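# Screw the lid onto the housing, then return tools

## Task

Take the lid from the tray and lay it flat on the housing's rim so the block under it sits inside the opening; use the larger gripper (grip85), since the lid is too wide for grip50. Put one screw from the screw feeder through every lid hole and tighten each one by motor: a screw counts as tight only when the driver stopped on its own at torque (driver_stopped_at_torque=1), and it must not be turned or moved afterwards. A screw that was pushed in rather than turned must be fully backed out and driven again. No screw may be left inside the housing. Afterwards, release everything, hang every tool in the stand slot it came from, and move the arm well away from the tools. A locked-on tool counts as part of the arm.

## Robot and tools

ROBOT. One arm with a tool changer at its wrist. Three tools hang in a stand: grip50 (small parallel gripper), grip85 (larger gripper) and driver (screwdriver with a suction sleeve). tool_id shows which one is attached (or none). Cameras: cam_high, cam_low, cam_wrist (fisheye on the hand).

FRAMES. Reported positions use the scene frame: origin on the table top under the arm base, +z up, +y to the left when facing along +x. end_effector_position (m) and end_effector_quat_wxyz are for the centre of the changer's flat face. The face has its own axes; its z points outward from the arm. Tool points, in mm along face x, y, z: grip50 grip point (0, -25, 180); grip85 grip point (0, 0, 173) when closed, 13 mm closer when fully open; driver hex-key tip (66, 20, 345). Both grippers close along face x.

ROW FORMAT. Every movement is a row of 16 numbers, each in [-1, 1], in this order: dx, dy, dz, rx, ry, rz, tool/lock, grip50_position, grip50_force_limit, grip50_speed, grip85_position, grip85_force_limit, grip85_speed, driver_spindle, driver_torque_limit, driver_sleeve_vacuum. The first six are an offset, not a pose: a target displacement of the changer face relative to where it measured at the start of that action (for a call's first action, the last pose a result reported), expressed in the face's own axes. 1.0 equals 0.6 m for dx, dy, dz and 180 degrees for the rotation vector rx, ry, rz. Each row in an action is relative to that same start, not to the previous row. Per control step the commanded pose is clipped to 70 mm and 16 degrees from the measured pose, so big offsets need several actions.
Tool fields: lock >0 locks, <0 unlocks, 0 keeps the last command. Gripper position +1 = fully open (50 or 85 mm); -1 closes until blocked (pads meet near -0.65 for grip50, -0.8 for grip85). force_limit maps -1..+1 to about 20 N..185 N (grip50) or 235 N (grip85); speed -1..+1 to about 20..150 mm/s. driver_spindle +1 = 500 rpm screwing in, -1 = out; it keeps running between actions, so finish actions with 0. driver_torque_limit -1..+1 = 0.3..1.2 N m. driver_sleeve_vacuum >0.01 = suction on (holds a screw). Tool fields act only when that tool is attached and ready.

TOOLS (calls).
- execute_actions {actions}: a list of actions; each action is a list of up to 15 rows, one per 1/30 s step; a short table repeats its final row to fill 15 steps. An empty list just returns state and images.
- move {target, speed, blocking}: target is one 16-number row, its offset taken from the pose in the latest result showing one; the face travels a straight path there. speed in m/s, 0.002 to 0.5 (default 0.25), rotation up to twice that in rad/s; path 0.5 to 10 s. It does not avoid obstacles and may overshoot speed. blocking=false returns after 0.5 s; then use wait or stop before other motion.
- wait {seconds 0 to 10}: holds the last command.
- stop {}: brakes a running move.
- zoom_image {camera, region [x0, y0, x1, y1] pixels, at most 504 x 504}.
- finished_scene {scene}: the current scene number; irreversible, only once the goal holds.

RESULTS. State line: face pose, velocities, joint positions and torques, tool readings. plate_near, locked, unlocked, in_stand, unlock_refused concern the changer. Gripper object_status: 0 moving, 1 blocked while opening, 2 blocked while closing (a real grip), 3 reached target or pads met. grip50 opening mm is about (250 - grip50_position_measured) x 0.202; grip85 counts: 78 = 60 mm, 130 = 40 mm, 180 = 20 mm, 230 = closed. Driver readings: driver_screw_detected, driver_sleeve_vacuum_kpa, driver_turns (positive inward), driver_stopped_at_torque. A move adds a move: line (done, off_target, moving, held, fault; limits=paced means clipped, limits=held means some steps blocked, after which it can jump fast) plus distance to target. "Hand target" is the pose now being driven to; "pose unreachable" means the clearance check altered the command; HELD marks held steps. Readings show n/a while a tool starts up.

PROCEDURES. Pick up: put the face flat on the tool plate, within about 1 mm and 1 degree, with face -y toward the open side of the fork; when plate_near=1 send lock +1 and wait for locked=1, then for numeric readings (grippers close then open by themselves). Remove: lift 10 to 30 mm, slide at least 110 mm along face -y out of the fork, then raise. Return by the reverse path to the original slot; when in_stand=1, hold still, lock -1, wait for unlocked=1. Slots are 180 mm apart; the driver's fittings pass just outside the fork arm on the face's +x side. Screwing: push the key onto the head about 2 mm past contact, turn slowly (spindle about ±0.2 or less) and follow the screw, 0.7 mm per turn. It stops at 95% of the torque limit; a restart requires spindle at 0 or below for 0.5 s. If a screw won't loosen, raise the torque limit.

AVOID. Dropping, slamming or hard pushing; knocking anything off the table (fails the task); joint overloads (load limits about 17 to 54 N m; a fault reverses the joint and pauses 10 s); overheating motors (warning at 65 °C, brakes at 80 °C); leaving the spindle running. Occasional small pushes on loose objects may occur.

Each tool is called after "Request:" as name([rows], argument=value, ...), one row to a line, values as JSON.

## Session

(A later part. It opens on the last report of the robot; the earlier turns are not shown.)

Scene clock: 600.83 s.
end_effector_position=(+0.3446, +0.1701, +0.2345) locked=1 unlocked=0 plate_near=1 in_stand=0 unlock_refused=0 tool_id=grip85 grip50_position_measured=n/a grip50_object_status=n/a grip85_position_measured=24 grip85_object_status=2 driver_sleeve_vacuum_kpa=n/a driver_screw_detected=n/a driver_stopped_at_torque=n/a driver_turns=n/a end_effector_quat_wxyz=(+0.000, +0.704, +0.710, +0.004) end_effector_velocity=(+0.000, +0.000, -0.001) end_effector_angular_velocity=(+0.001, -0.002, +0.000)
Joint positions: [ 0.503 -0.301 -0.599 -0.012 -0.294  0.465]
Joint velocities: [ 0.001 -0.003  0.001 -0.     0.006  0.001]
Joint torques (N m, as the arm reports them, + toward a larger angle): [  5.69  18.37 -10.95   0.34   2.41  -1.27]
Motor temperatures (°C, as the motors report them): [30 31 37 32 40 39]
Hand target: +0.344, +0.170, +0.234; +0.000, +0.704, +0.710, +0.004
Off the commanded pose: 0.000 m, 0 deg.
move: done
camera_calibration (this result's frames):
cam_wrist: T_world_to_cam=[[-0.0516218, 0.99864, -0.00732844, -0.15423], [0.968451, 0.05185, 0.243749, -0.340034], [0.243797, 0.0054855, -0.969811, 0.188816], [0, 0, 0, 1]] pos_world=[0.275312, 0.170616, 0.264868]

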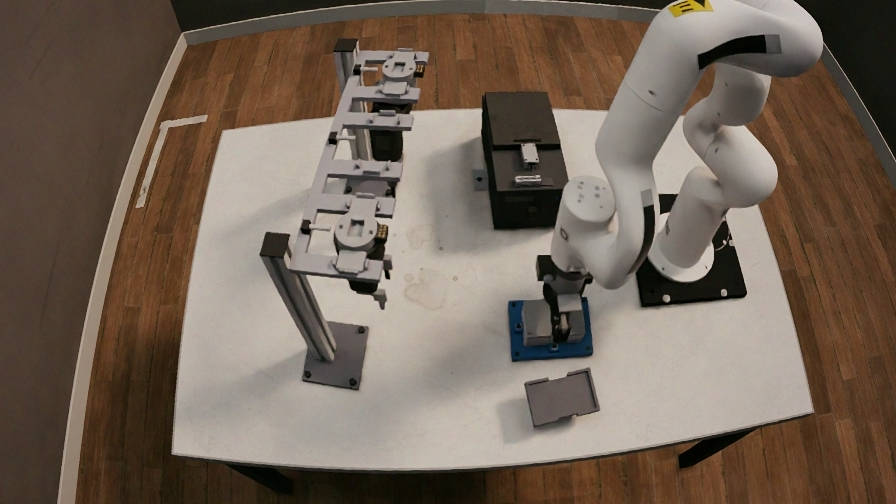

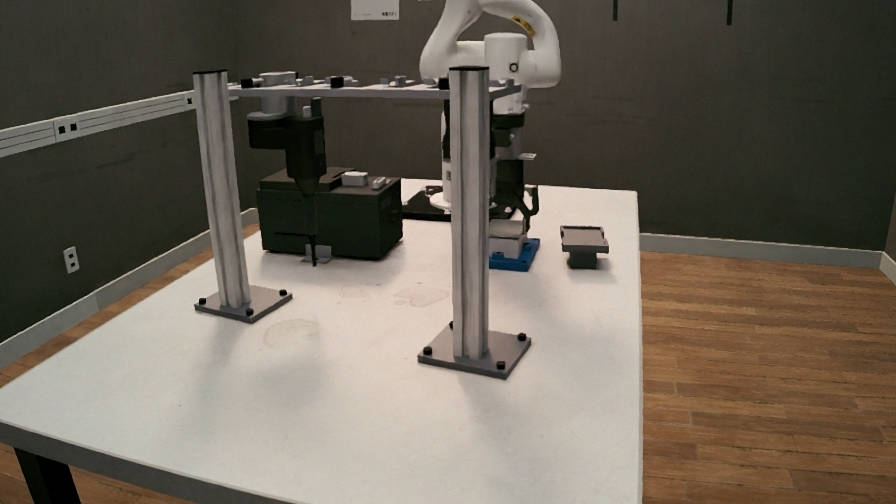

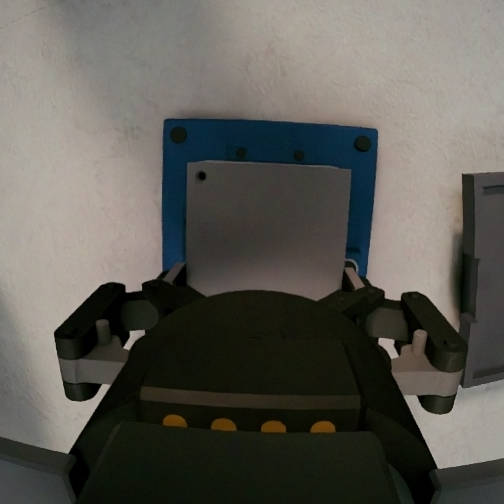

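Request:
execute_actions([
  [[0,0,0,0,0,0,0,0,0,0,1,-0.5,-1,0,0,0]],
  [[0,0,-0.002,0,0,0,0,0,0,0,1,-0.5,-1,0,0,0]],
])

Request:
move(target=[0,0.05,-0.2,0,0,0,0,0,0,0,1,-0.5,-1,0,0,0], speed=0.1)

Request:
zoom_image(camera="cam_low", region=[470, 200, 560, 280])

Request:
zoom_image(camera="cam_high", region=[500, 270, 610, 370])

Scene clock: 610.93 s.
end_effector_position=(+0.3444, +0.1701, +0.2354) locked=1 unlocked=0 plate_near=1 in_stand=0 unlock_refused=0 tool_id=grip85 grip50_position_measured=n/a grip50_object_status=n/a grip85_position_measured=3 grip85_object_status=3 driver_sleeve_vacuum_kpa=n/a driver_screw_detected=n/a driver_stopped_at_torque=n/a driver_turns=n/a end_effector_quat_wxyz=(+0.000, +0.704, +0.710, +0.004) end_effector_velocity=(-0.000, +0.000, +0.000) end_effector_angular_velocity=(-0.000, +0.001, +0.001)
Joint positions: [ 0.503 -0.298 -0.599 -0.012 -0.297  0.465]
Joint velocities: [ 0.001  0.    -0.001 -0.    -0.002 -0.   ]
Joint torques (N m, as the arm reports them, + toward a larger angle): [ -0.91  31.04 -14.46  -0.49   0.07  -0.19]
Motor temperatures (°C, as the motors report them): [30 31 37 32 40 39]
Hand target: +0.344, +0.170, +0.235; +0.000, +0.704, +0.710, +0.004
Off the commanded pose: 0.000 m, 0 deg.
Step readings (end_effector_position; steps 1 to 15: 1st action; 16 to 30: 2nd action):
0: (+0.3444, +0.1701, +0.2342)
1: (+0.3444, +0.1701, +0.2342)
2: (+0.3444, +0.1701, +0.2340)
4: (+0.3442, +0.1700, +0.2337)
8: (+0.3437, +0.1700, +0.2335)
15: (+0.3444, +0.1701, +0.2342)
16: (+0.3444, +0.1701, +0.2343)
17: (+0.3444, +0.1701, +0.2345)
19: (+0.3443, +0.1701, +0.2350)
23: (+0.3444, +0.1701, +0.2354)
30: end_effector_position above
camera_calibration (this result's frames):
cam_wrist: T_world_to_cam=[[-0.0520831, 0.998615, -0.00742824, -0.154084], [0.968505, 0.0523235, 0.243433, -0.340104], [0.243485, 0.00548449, -0.969889, 0.18994], [0, 0, 0, 1]] pos_world=[0.27512, 0.170624, 0.265869]

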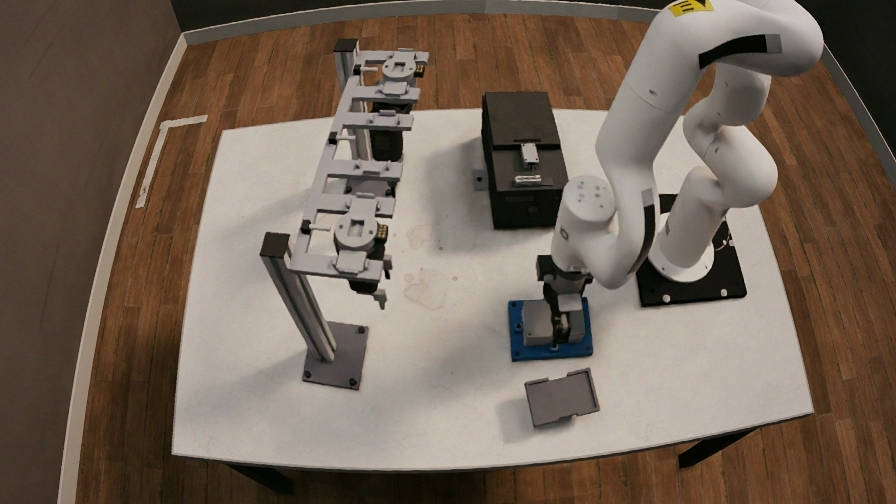

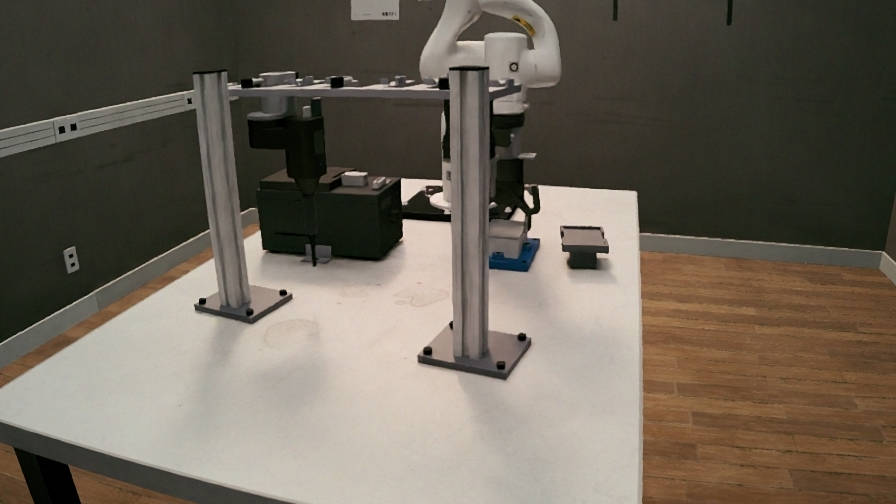

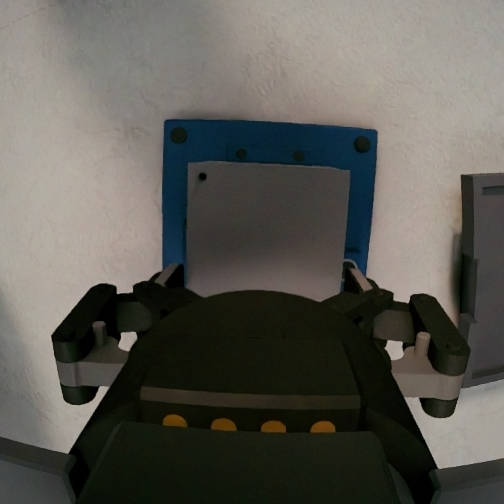

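Scene clock: 612.57 s.
end_effector_position=(+0.3735, +0.1699, +0.3553) locked=1 unlocked=0 plate_near=1 in_stand=0 unlock_refused=0 tool_id=grip85 grip50_position_measured=n/a grip50_object_status=n/a grip85_position_measured=3 grip85_object_status=3 driver_sleeve_vacuum_kpa=n/a driver_screw_detected=n/a driver_stopped_at_torque=n/a driver_turns=n/a end_effector_quat_wxyz=(+0.000, +0.704, +0.710, +0.004) end_effector_velocity=(+0.000, +0.000, +0.001) end_effector_angular_velocity=(+0.000, -0.001, +0.000)
Joint positions: [ 0.472 -0.102 -0.728 -0.005 -0.622  0.427]
Joint velocities: [-0.     0.001 -0.001 -0.    -0.001 -0.   ]
Joint torques (N m, as the arm reports them, + toward a larger angle): [ -0.11  27.29 -19.32   0.28   0.03  -0.42]
Motor temperatures (°C, as the motors report them): [30 31 37 32 40 39]
Hand target: +0.374, +0.170, +0.356; +0.000, +0.704, +0.710, +0.004
Off the commanded pose: 0.000 m, 0 deg.
move: done
camera_calibration (this result's frames):
cam_wrist: T_world_to_cam=[[-0.0523527, 0.998603, -0.00720785, -0.151438], [0.968643, 0.0525348, 0.242838, -0.39743], [0.242878, 0.0057314, -0.97004, 0.299372], [0, 0, 0, 1]] pos_world=[0.304329, 0.17039, 0.385822]

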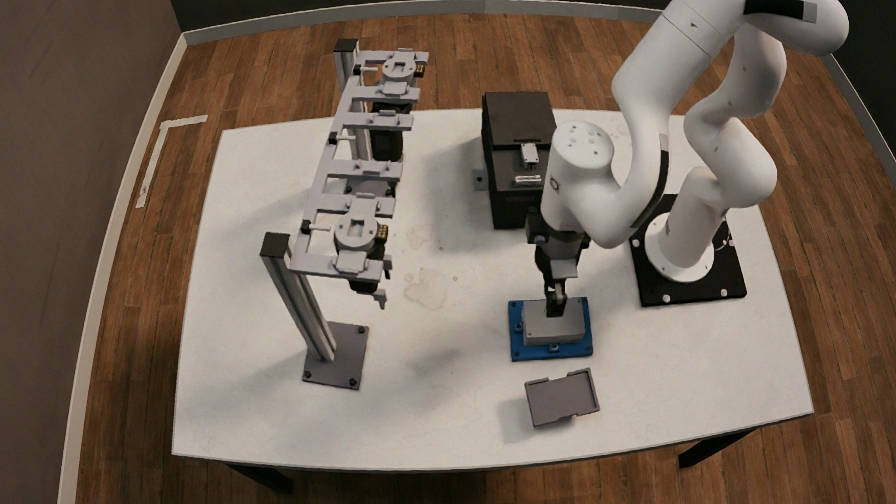

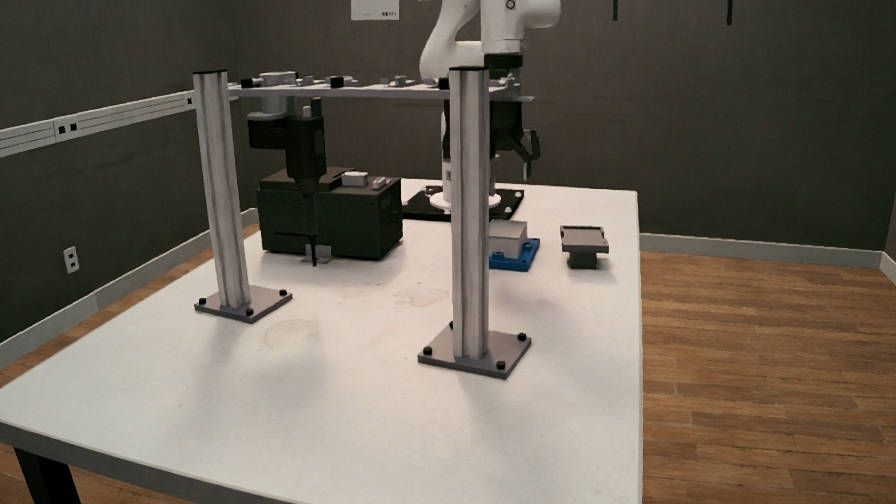

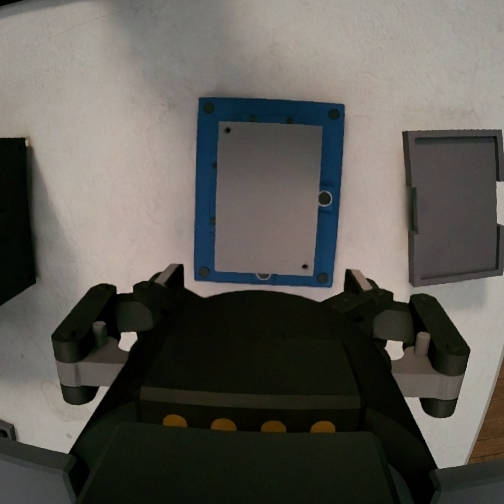

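Region (470, 200, 560, 280) of cam_low's 896x504 image, scaled by 5.600, with more detail than that image has.

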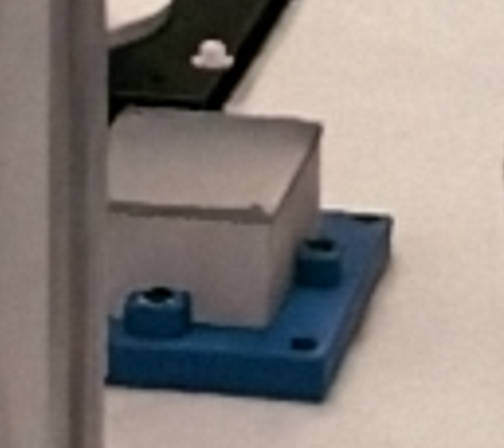

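Region (500, 270, 610, 370) of cam_high's 896x504 image, scaled by 4.582, with more detail than that image has; it fills the top 458 rows of this view, and the rest is white.

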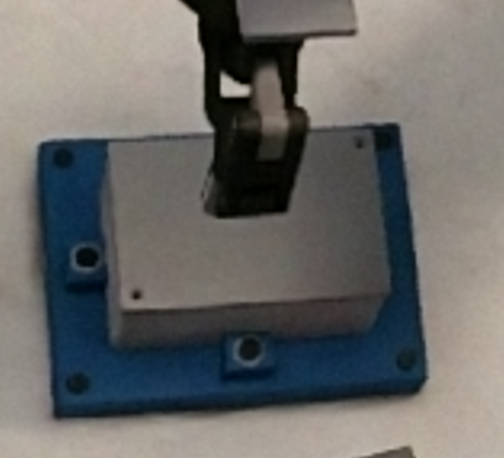

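Request:
zoom_image(camera="cam_wrist", region=[180, 85, 360, 295])

Region (180, 85, 360, 295) of cam_wrist's 504x504 image, scaled by 2.400, with more detail than that image has; it fills the left 432 columns of this view, and the rest is white.

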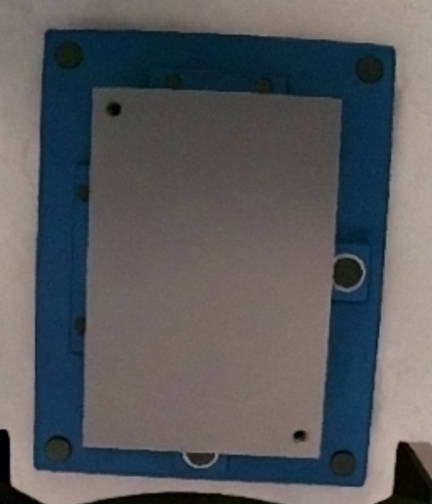

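Request:
move(target=[-0.2585,0.2472,-0.126,0,0,0.052,0,0,0,0,1,0,0,0,0,0])

Scene clock: 640.60 s.
end_effector_position=(+0.5226, +0.0160, +0.4310) locked=1 unlocked=0 plate_near=1 in_stand=0 unlock_refused=0 tool_id=grip85 grip50_position_measured=n/a grip50_object_status=n/a grip85_position_measured=3 grip85_object_status=3 driver_sleeve_vacuum_kpa=n/a driver_screw_detected=n/a driver_stopped_at_torque=n/a driver_turns=n/a end_effector_quat_wxyz=(-0.000, +0.759, +0.651, +0.004) end_effector_velocity=(+0.002, -0.000, +0.002) end_effector_angular_velocity=(+0.000, -0.002, -0.000)
Joint positions: [ 0.075 -0.269 -1.118 -0.002 -0.844  0.19 ]
Joint velocities: [-0.001 -0.002 -0.006 -0.    -0.002 -0.001]
Joint torques (N m, as the arm reports them, + toward a larger angle): [ -1.68  42.12 -21.44   0.38  -0.03  -0.24]
Motor temperatures (°C, as the motors report them): [30 31 37 32 40 39]
Hand target: +0.523, +0.016, +0.431; +0.000, +0.759, +0.651, +0.004
Off the commanded pose: 0.000 m, 0 deg.
move: done
camera_calibration (this result's frames):
cam_wrist: T_world_to_cam=[[0.11016, 0.993892, -0.00653872, -0.0745259], [0.964559, -0.105317, 0.241937, -0.547006], [0.239771, -0.0329588, -0.97027, 0.339743], [0, 0, 0, 1]] pos_world=[0.45437, 0.027659, 0.461496]

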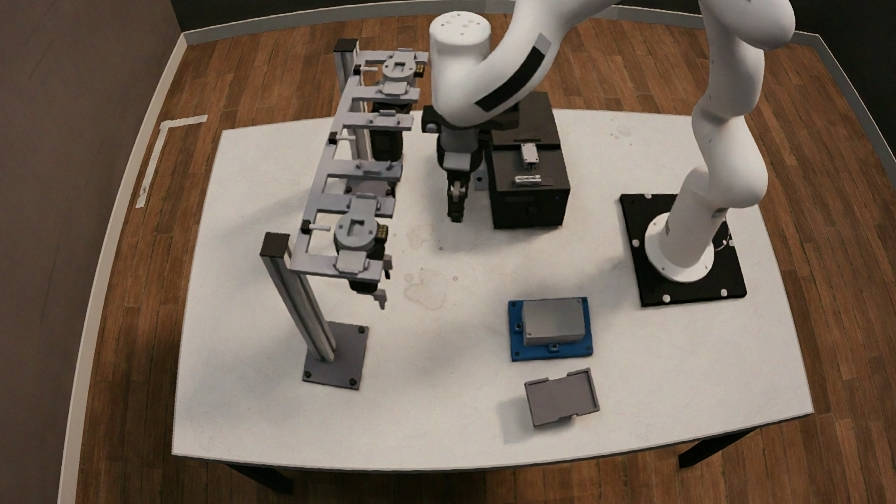

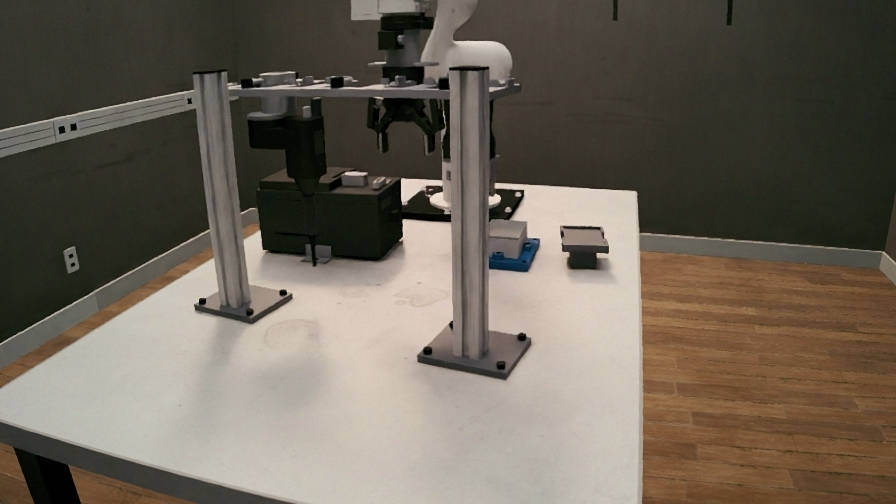

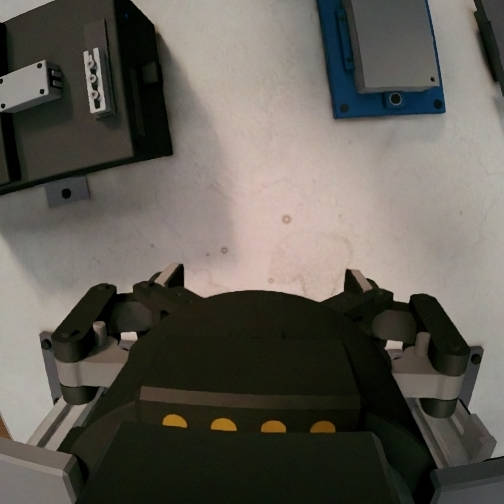

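Request:
move(target=[-0.0008,0.2203,0,0,0,0.0008,0,0,0,0,1,0,0,0,0,0], speed=0.1)

Request:
move(target=[0,0,0.034,0,0,0,0,0,0,0,1,0,0,0,0,0], speed=0.02)

Scene clock: 650.60 s.
end_effector_position=(+0.6529, -0.0048, +0.4315) locked=1 unlocked=0 plate_near=1 in_stand=0 unlock_refused=0 tool_id=grip85 grip50_position_measured=n/a grip50_object_status=n/a grip85_position_measured=3 grip85_object_status=3 driver_sleeve_vacuum_kpa=n/a driver_screw_detected=n/a driver_stopped_at_torque=n/a driver_turns=n/a end_effector_quat_wxyz=(-0.000, +0.760, +0.650, +0.004) end_effector_velocity=(+0.001, -0.001, +0.001) end_effector_angular_velocity=(+0.000, -0.001, -0.001)
Joint positions: [ 0.036 -0.588 -1.558 -0.001 -0.966  0.153]
Joint velocities: [-0.001 -0.003 -0.006  0.    -0.002 -0.   ]
Joint torques (N m, as the arm reports them, + toward a larger angle): [ -0.79  59.8  -22.11   0.37  -0.1   -0.17]
Motor temperatures (°C, as the motors report them): [30 31 38 32 40 39]
Hand target: +0.653, -0.005, +0.431; -0.000, +0.760, +0.650, +0.004
Off the commanded pose: 0.000 m, 0 deg.
move: done
camera_calibration (this result's frames):
cam_wrist: T_world_to_cam=[[0.112463, 0.993635, -0.00646539, -0.0697484], [0.96434, -0.107574, 0.241817, -0.674878], [0.239582, -0.0334304, -0.9703, 0.30845], [0, 0, 0, 1]] pos_world=[0.584757, 0.00701645, 0.462035]

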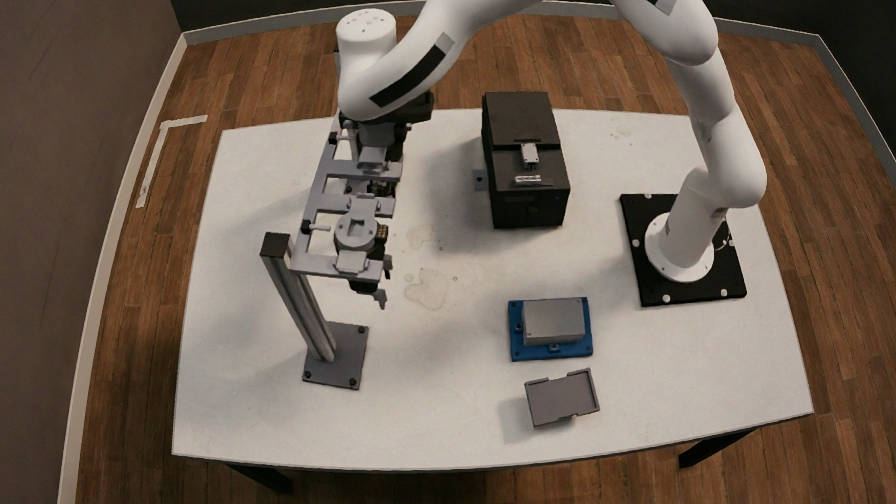

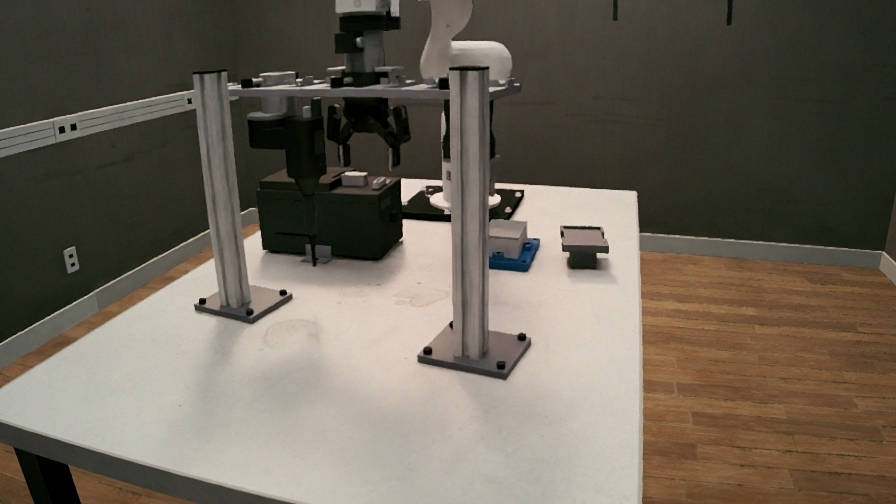

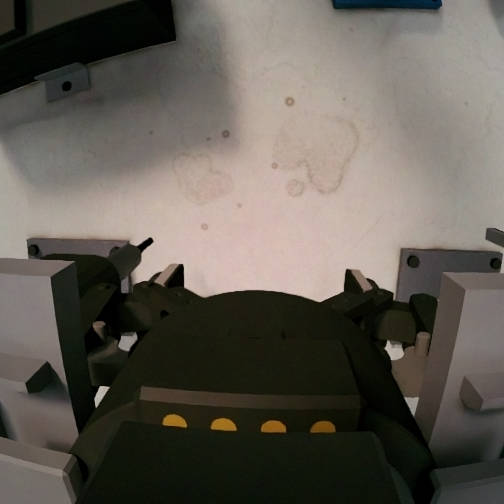

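Scene clock: 651.83 s.
end_effector_position=(+0.6531, -0.0048, +0.4120) locked=1 unlocked=0 plate_near=1 in_stand=1 unlock_refused=0 tool_id=grip85 grip50_position_measured=n/a grip50_object_status=n/a grip85_position_measured=3 grip85_object_status=3 driver_sleeve_vacuum_kpa=n/a driver_screw_detected=n/a driver_stopped_at_torque=n/a driver_turns=n/a end_effector_quat_wxyz=(+0.000, +0.760, +0.650, +0.004) end_effector_velocity=(+0.000, -0.000, +0.000) end_effector_angular_velocity=(-0.000, -0.002, +0.000)
Joint positions: [ 0.036 -0.603 -1.535 -0.001 -0.927  0.153]
Joint velocities: [-0.     0.001  0.001 -0.001  0.002 -0.   ]
Joint torques (N m, as the arm reports them, + toward a larger angle): [ -1.91  50.14 -19.23   0.8    0.77  -0.36]
Motor temperatures (°C, as the motors report them): [30 31 38 32 40 39]
Hand target: +0.653, -0.005, +0.411; -0.000, +0.760, +0.650, +0.004
Off the commanded pose: 0.001 m, 0 deg.
move: done
camera_calibration (this result's frames):
cam_wrist: T_world_to_cam=[[0.112582, 0.993621, -0.00650306, -0.0700142], [0.964146, -0.107654, 0.242556, -0.670524], [0.240308, -0.0335772, -0.970116, 0.288965], [0, 0, 0, 1]] pos_world=[0.584925, 0.00708533, 0.442514]

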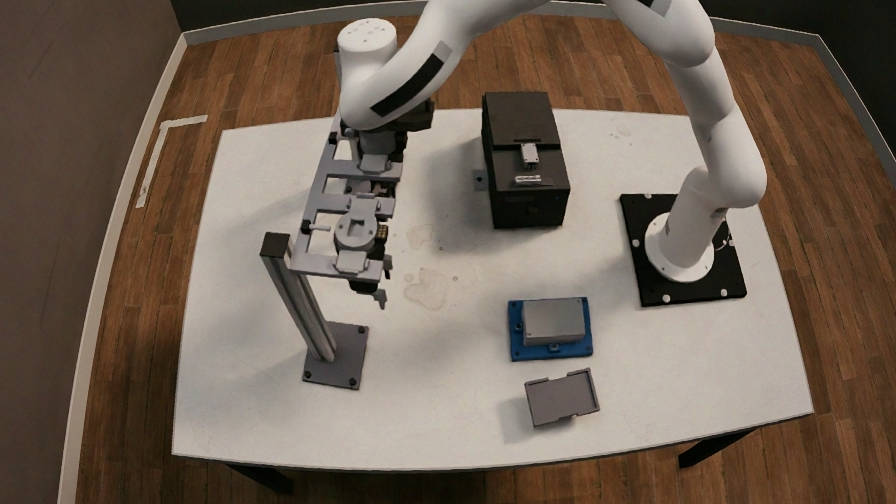

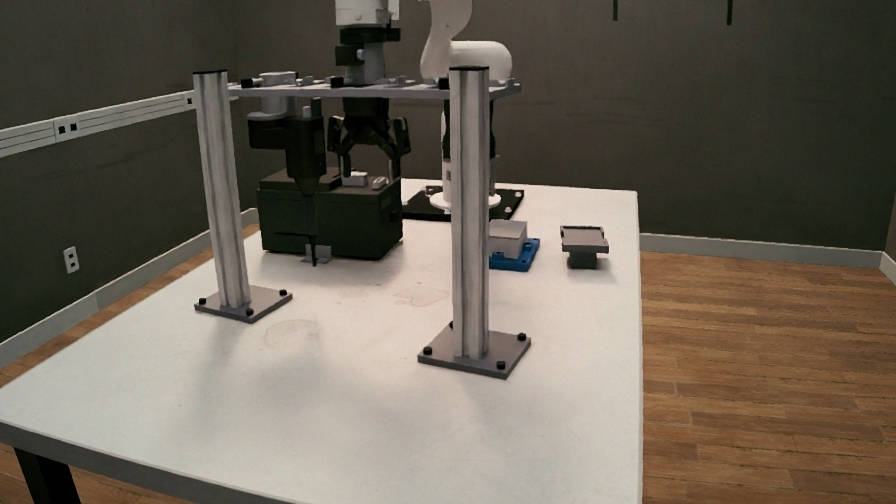

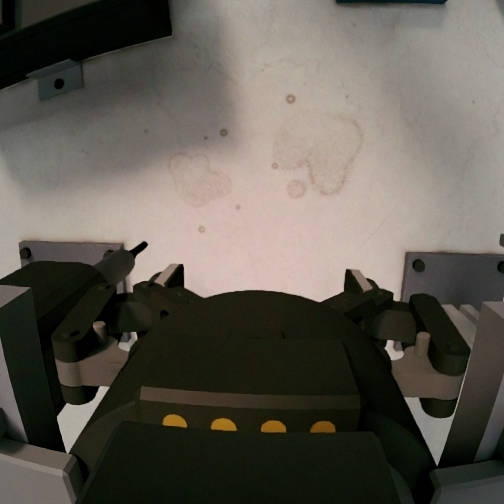

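Request:
execute_actions([
  [[0,0,0,0,0,0,-1,0,0,0,1,0,0,0,0,0]],
  [[0,0,0,0,0,0,-1,0,0,0,1,0,0,0,0,0]],
  [[0,0,0,0,0,0,-1,0,0,0,1,0,0,0,0,0]],
])

Scene clock: 659.27 s.
end_effector_position=(+0.6530, -0.0047, +0.4113) locked=0 unlocked=1 plate_near=1 in_stand=1 unlock_refused=0 tool_id=none grip50_position_measured=n/a grip50_object_status=n/a grip85_position_measured=n/a grip85_object_status=n/a driver_sleeve_vacuum_kpa=n/a driver_screw_detected=n/a driver_stopped_at_torque=n/a driver_turns=n/a end_effector_quat_wxyz=(-0.000, +0.760, +0.650, +0.004) end_effector_velocity=(-0.000, +0.000, -0.000) end_effector_angular_velocity=(+0.000, +0.001, +0.000)
Joint positions: [ 0.036 -0.603 -1.534 -0.001 -0.927  0.153]
Joint velocities: [ 0.    -0.     0.     0.001 -0.    -0.   ]
Joint torques (N m, as the arm reports them, + toward a larger angle): [ -2.48  30.66 -11.71   0.68   1.1   -0.52]
Motor temperatures (°C, as the motors report them): [30 31 38 32 40 39]
Hand target: +0.653, -0.005, +0.411; -0.000, +0.760, +0.650, +0.004
Off the commanded pose: 0.000 m, 0 deg.
Step readings (end_effector_position; steps 1 to 15: 1st action; 16 to 30: 2nd action; 31 to 45: 3rd action):
0: (+0.6530, -0.0048, +0.4114)
1: (+0.6529, -0.0048, +0.4112)
2: (+0.6529, -0.0048, +0.4112)
4: (+0.6530, -0.0048, +0.4113)
8: (+0.6530, -0.0047, +0.4113)
15: (+0.6530, -0.0047, +0.4114)
16: (+0.6530, -0.0047, +0.4114)
17: (+0.6530, -0.0047, +0.4114)
19: (+0.6530, -0.0047, +0.4113)
23: (+0.6530, -0.0047, +0.4113)
30: (+0.6530, -0.0047, +0.4113)
31: (+0.6530, -0.0047, +0.4113)
32: (+0.6530, -0.0047, +0.4113)
34: (+0.6530, -0.0047, +0.4113)
38: (+0.6530, -0.0047, +0.4113)
45: end_effector_position above
camera_calibration (this result's frames):
cam_wrist: T_world_to_cam=[[0.112634, 0.993616, -0.00641339, -0.0701214], [0.964301, -0.10775, 0.241896, -0.670098], [0.239661, -0.0334301, -0.970281, 0.288833], [0, 0, 0, 1]] pos_world=[0.584853, 0.00712665, 0.441893]

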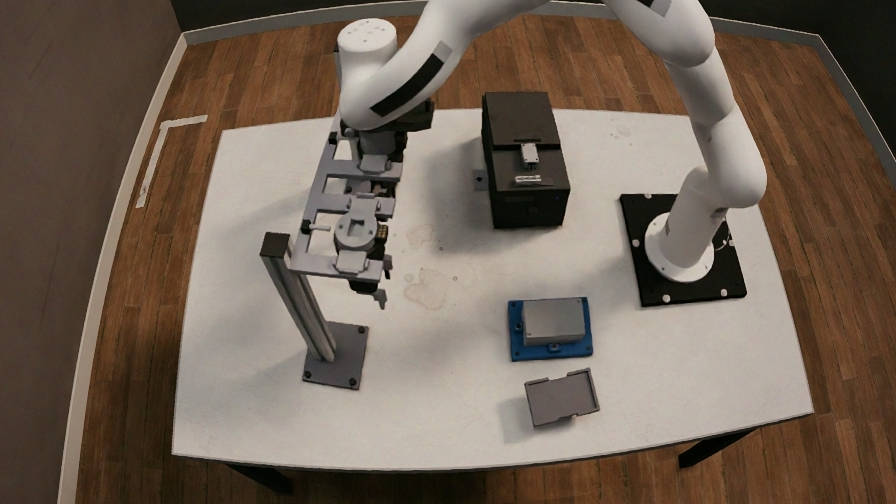

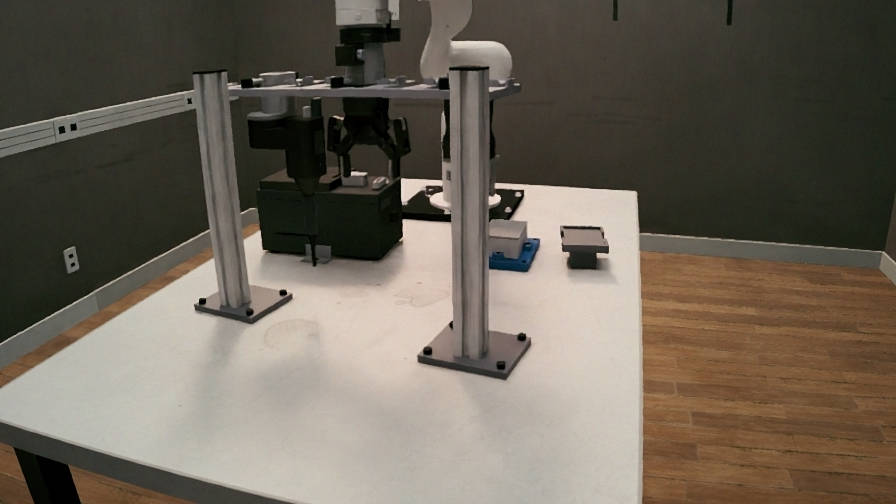

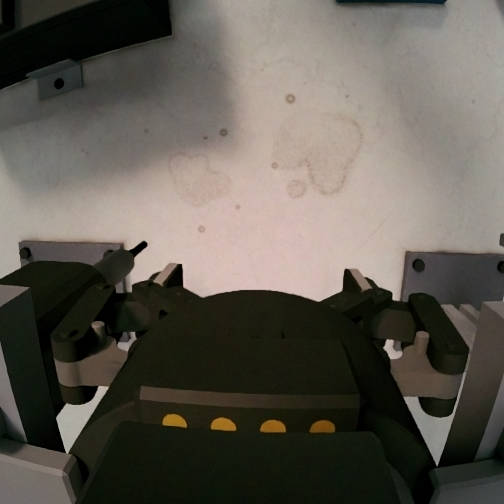

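Request:
move(target=[0,0,-0.05,0,0,0,0,0,0,0,0,0,0,0,0,0], speed=0.08)

Request:
move(target=[-0.3,0,0,0,0,0,0,0,0,0,0,0,0,0,0,0])

Request:
move(target=[0,0,0.027,0,0,0,0,0,0,0,0,0,0,0,0,0], speed=0.03)

Request:
zoom_image(camera="cam_low", region=[230, 40, 320, 100])

Scene clock: 669.70 s.
end_effector_position=(+0.6528, -0.0048, +0.4411) locked=0 unlocked=1 plate_near=0 in_stand=0 unlock_refused=0 tool_id=none grip50_position_measured=n/a grip50_object_status=n/a grip85_position_measured=n/a grip85_object_status=n/a driver_sleeve_vacuum_kpa=n/a driver_screw_detected=n/a driver_stopped_at_torque=n/a driver_turns=n/a end_effector_quat_wxyz=(-0.000, +0.760, +0.650, +0.004) end_effector_velocity=(-0.000, +0.000, +0.001) end_effector_angular_velocity=(-0.001, +0.001, +0.001)
Joint positions: [ 0.037 -0.581 -1.57  -0.001 -0.985  0.153]
Joint velocities: [ 0.001  0.    -0.002 -0.001 -0.003 -0.   ]
Joint torques (N m, as the arm reports them, + toward a larger angle): [  0.11  48.67 -17.84   0.52   0.02  -0.26]
Motor temperatures (°C, as the motors report them): [30 31 37 32 40 39]
Hand target: +0.653, -0.005, +0.441; -0.000, +0.760, +0.650, +0.004
Off the commanded pose: 0.000 m, 0 deg.
move: done
camera_calibration (this result's frames):
cam_wrist: T_world_to_cam=[[0.11255, 0.993625, -0.00639625, -0.0697633], [0.964389, -0.107683, 0.241575, -0.677056], [0.239346, -0.0333578, -0.970361, 0.317969], [0, 0, 0, 1]] pos_world=[0.584692, 0.00701757, 0.471659]

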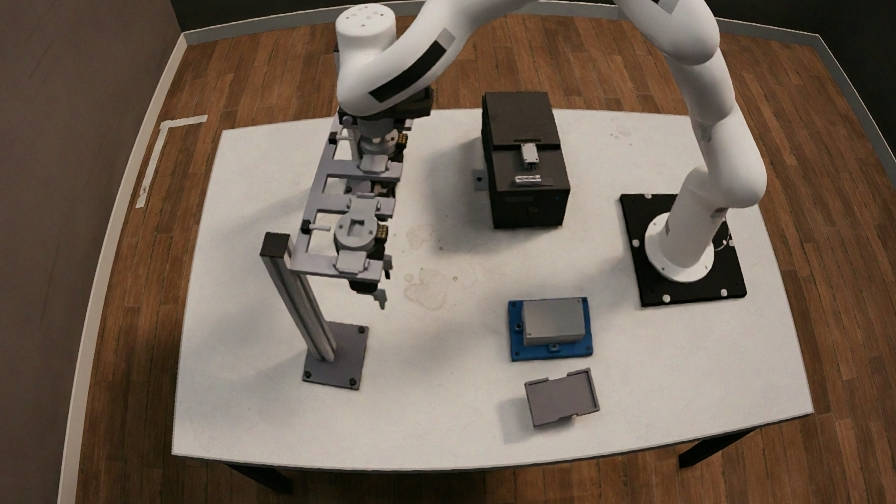

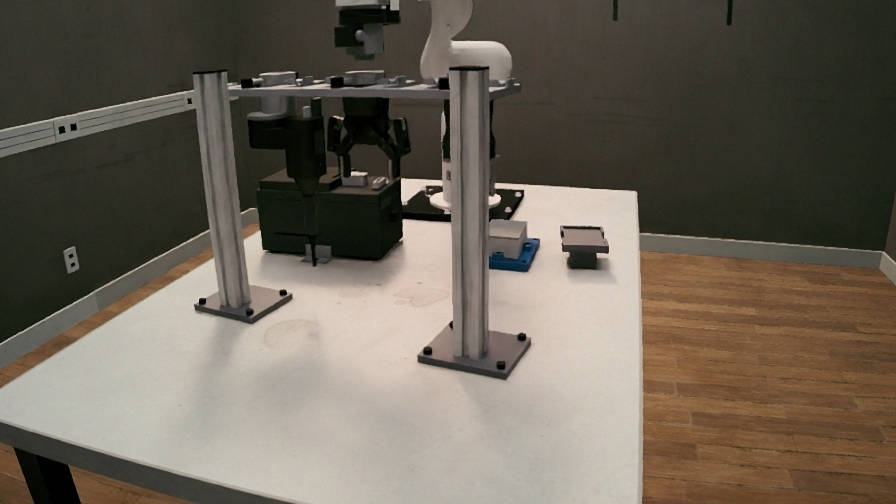

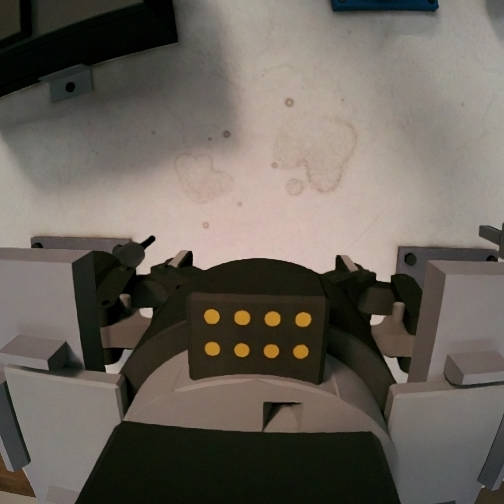

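Scene clock: 670.90 s.
end_effector_position=(+0.6248, -0.1823, +0.4403) locked=0 unlocked=1 plate_near=0 in_stand=0 unlock_refused=0 tool_id=none grip50_position_measured=n/a grip50_object_status=n/a grip85_position_measured=n/a grip85_object_status=n/a driver_sleeve_vacuum_kpa=n/a driver_screw_detected=n/a driver_stopped_at_torque=n/a driver_turns=n/a end_effector_quat_wxyz=(-0.000, +0.760, +0.650, +0.003) end_effector_velocity=(-0.001, -0.001, -0.000) end_effector_angular_velocity=(+0.001, +0.003, +0.000)
Joint positions: [-0.24  -0.574 -1.559 -0.    -0.981 -0.125]
Joint velocities: [-0.002 -0.001 -0.    -0.    -0.003 -0.002]
Joint torques (N m, as the arm reports them, + toward a larger angle): [ -0.57  48.63 -18.19   0.25   0.03  -0.25]
Motor temperatures (°C, as the motors report them): [30 31 37 32 40 39]
Hand target: +0.625, -0.183, +0.440; -0.000, +0.760, +0.650, +0.003
Off the commanded pose: 0.000 m, 0 deg.
move: done
camera_calibration (this result's frames):
cam_wrist: T_world_to_cam=[[0.112203, 0.993662, -0.00677858, 0.110117], [0.964348, -0.107242, 0.241934, -0.668963], [0.239674, -0.0336826, -0.970269, 0.317745], [0, 0, 0, 1]] pos_world=[0.556602, -0.170458, 0.47089]

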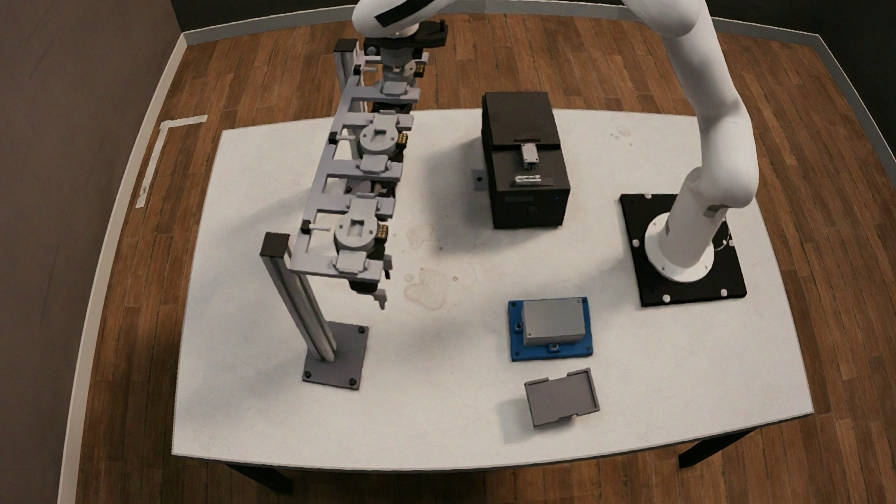

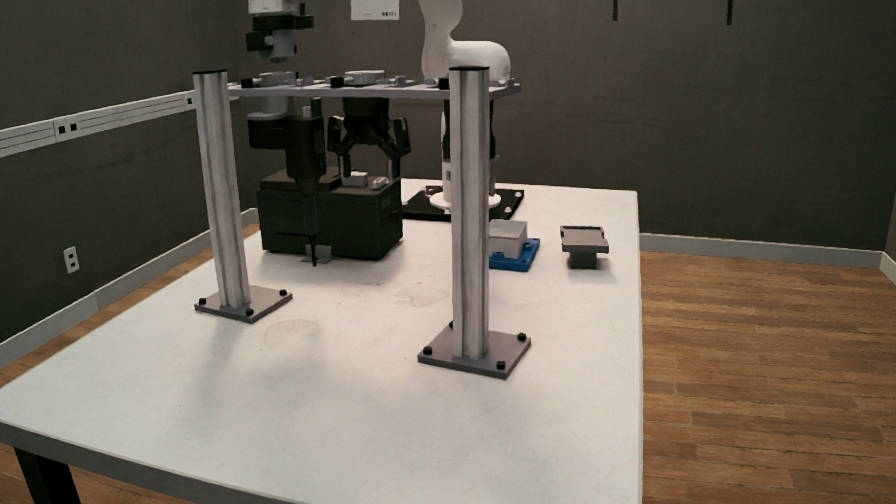

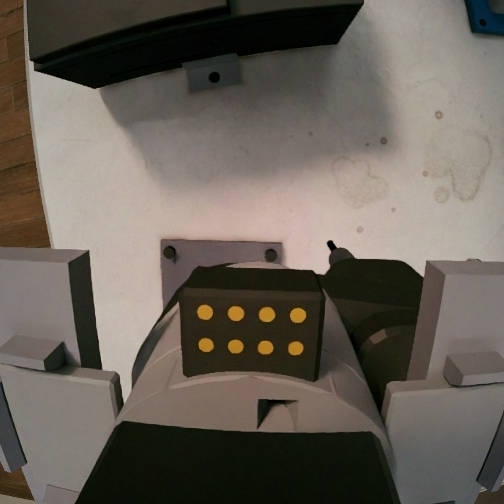

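Scene clock: 671.73 s.
end_effector_position=(+0.6248, -0.1822, +0.4242) locked=0 unlocked=1 plate_near=0 in_stand=0 unlock_refused=0 tool_id=none grip50_position_measured=n/a grip50_object_status=n/a grip85_position_measured=n/a grip85_object_status=n/a driver_sleeve_vacuum_kpa=n/a driver_screw_detected=n/a driver_stopped_at_torque=n/a driver_turns=n/a end_effector_quat_wxyz=(-0.000, +0.760, +0.650, +0.004) end_effector_velocity=(+0.000, +0.000, -0.000) end_effector_angular_velocity=(+0.000, -0.000, -0.000)
Joint positions: [-0.24  -0.585 -1.54  -0.    -0.95  -0.125]
Joint velocities: [ 0.    -0.001 -0.     0.     0.001  0.   ]
Joint torques (N m, as the arm reports them, + toward a larger angle): [ -1.29  47.53 -18.08   0.51  -0.19  -0.22]
Motor temperatures (°C, as the motors report them): [30 31 37 32 40 39]
Hand target: +0.625, -0.182, +0.424; -0.000, +0.760, +0.650, +0.003
Off the commanded pose: 0.000 m, 0 deg.
move: done
camera_calibration (this result's frames):
cam_wrist: T_world_to_cam=[[0.112245, 0.993657, -0.0068187, 0.109939], [0.964329, -0.107272, 0.241998, -0.665154], [0.239731, -0.0337386, -0.970253, 0.302051], [0, 0, 0, 1]] pos_world=[0.556676, -0.170403, 0.454782]

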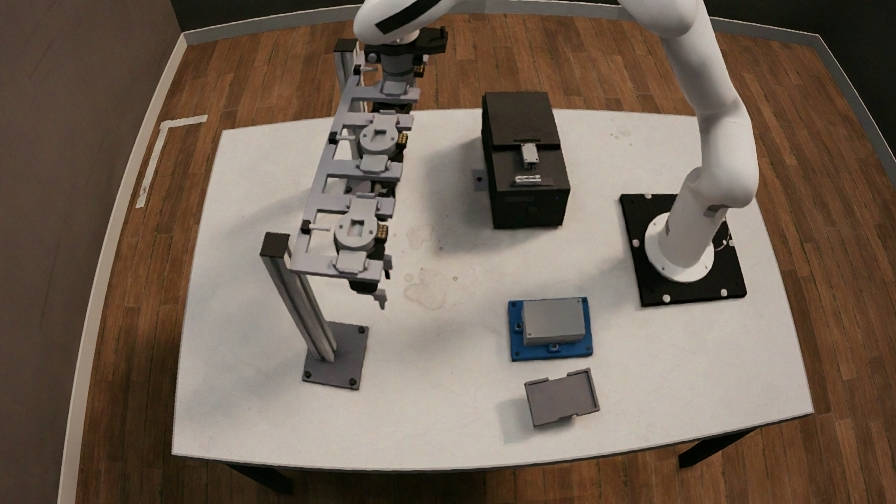

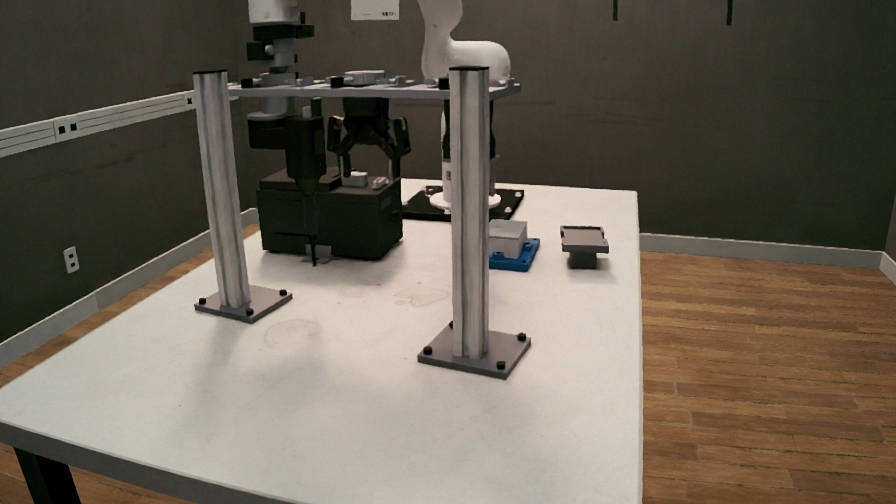

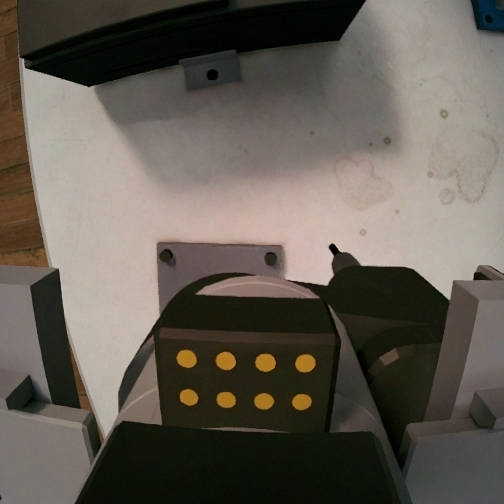

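Region (230, 40, 320, 100) of cam_low's 896x504 image, scaled by 5.600, with more detail than that image has.

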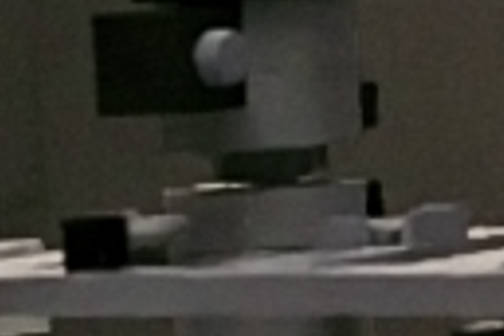

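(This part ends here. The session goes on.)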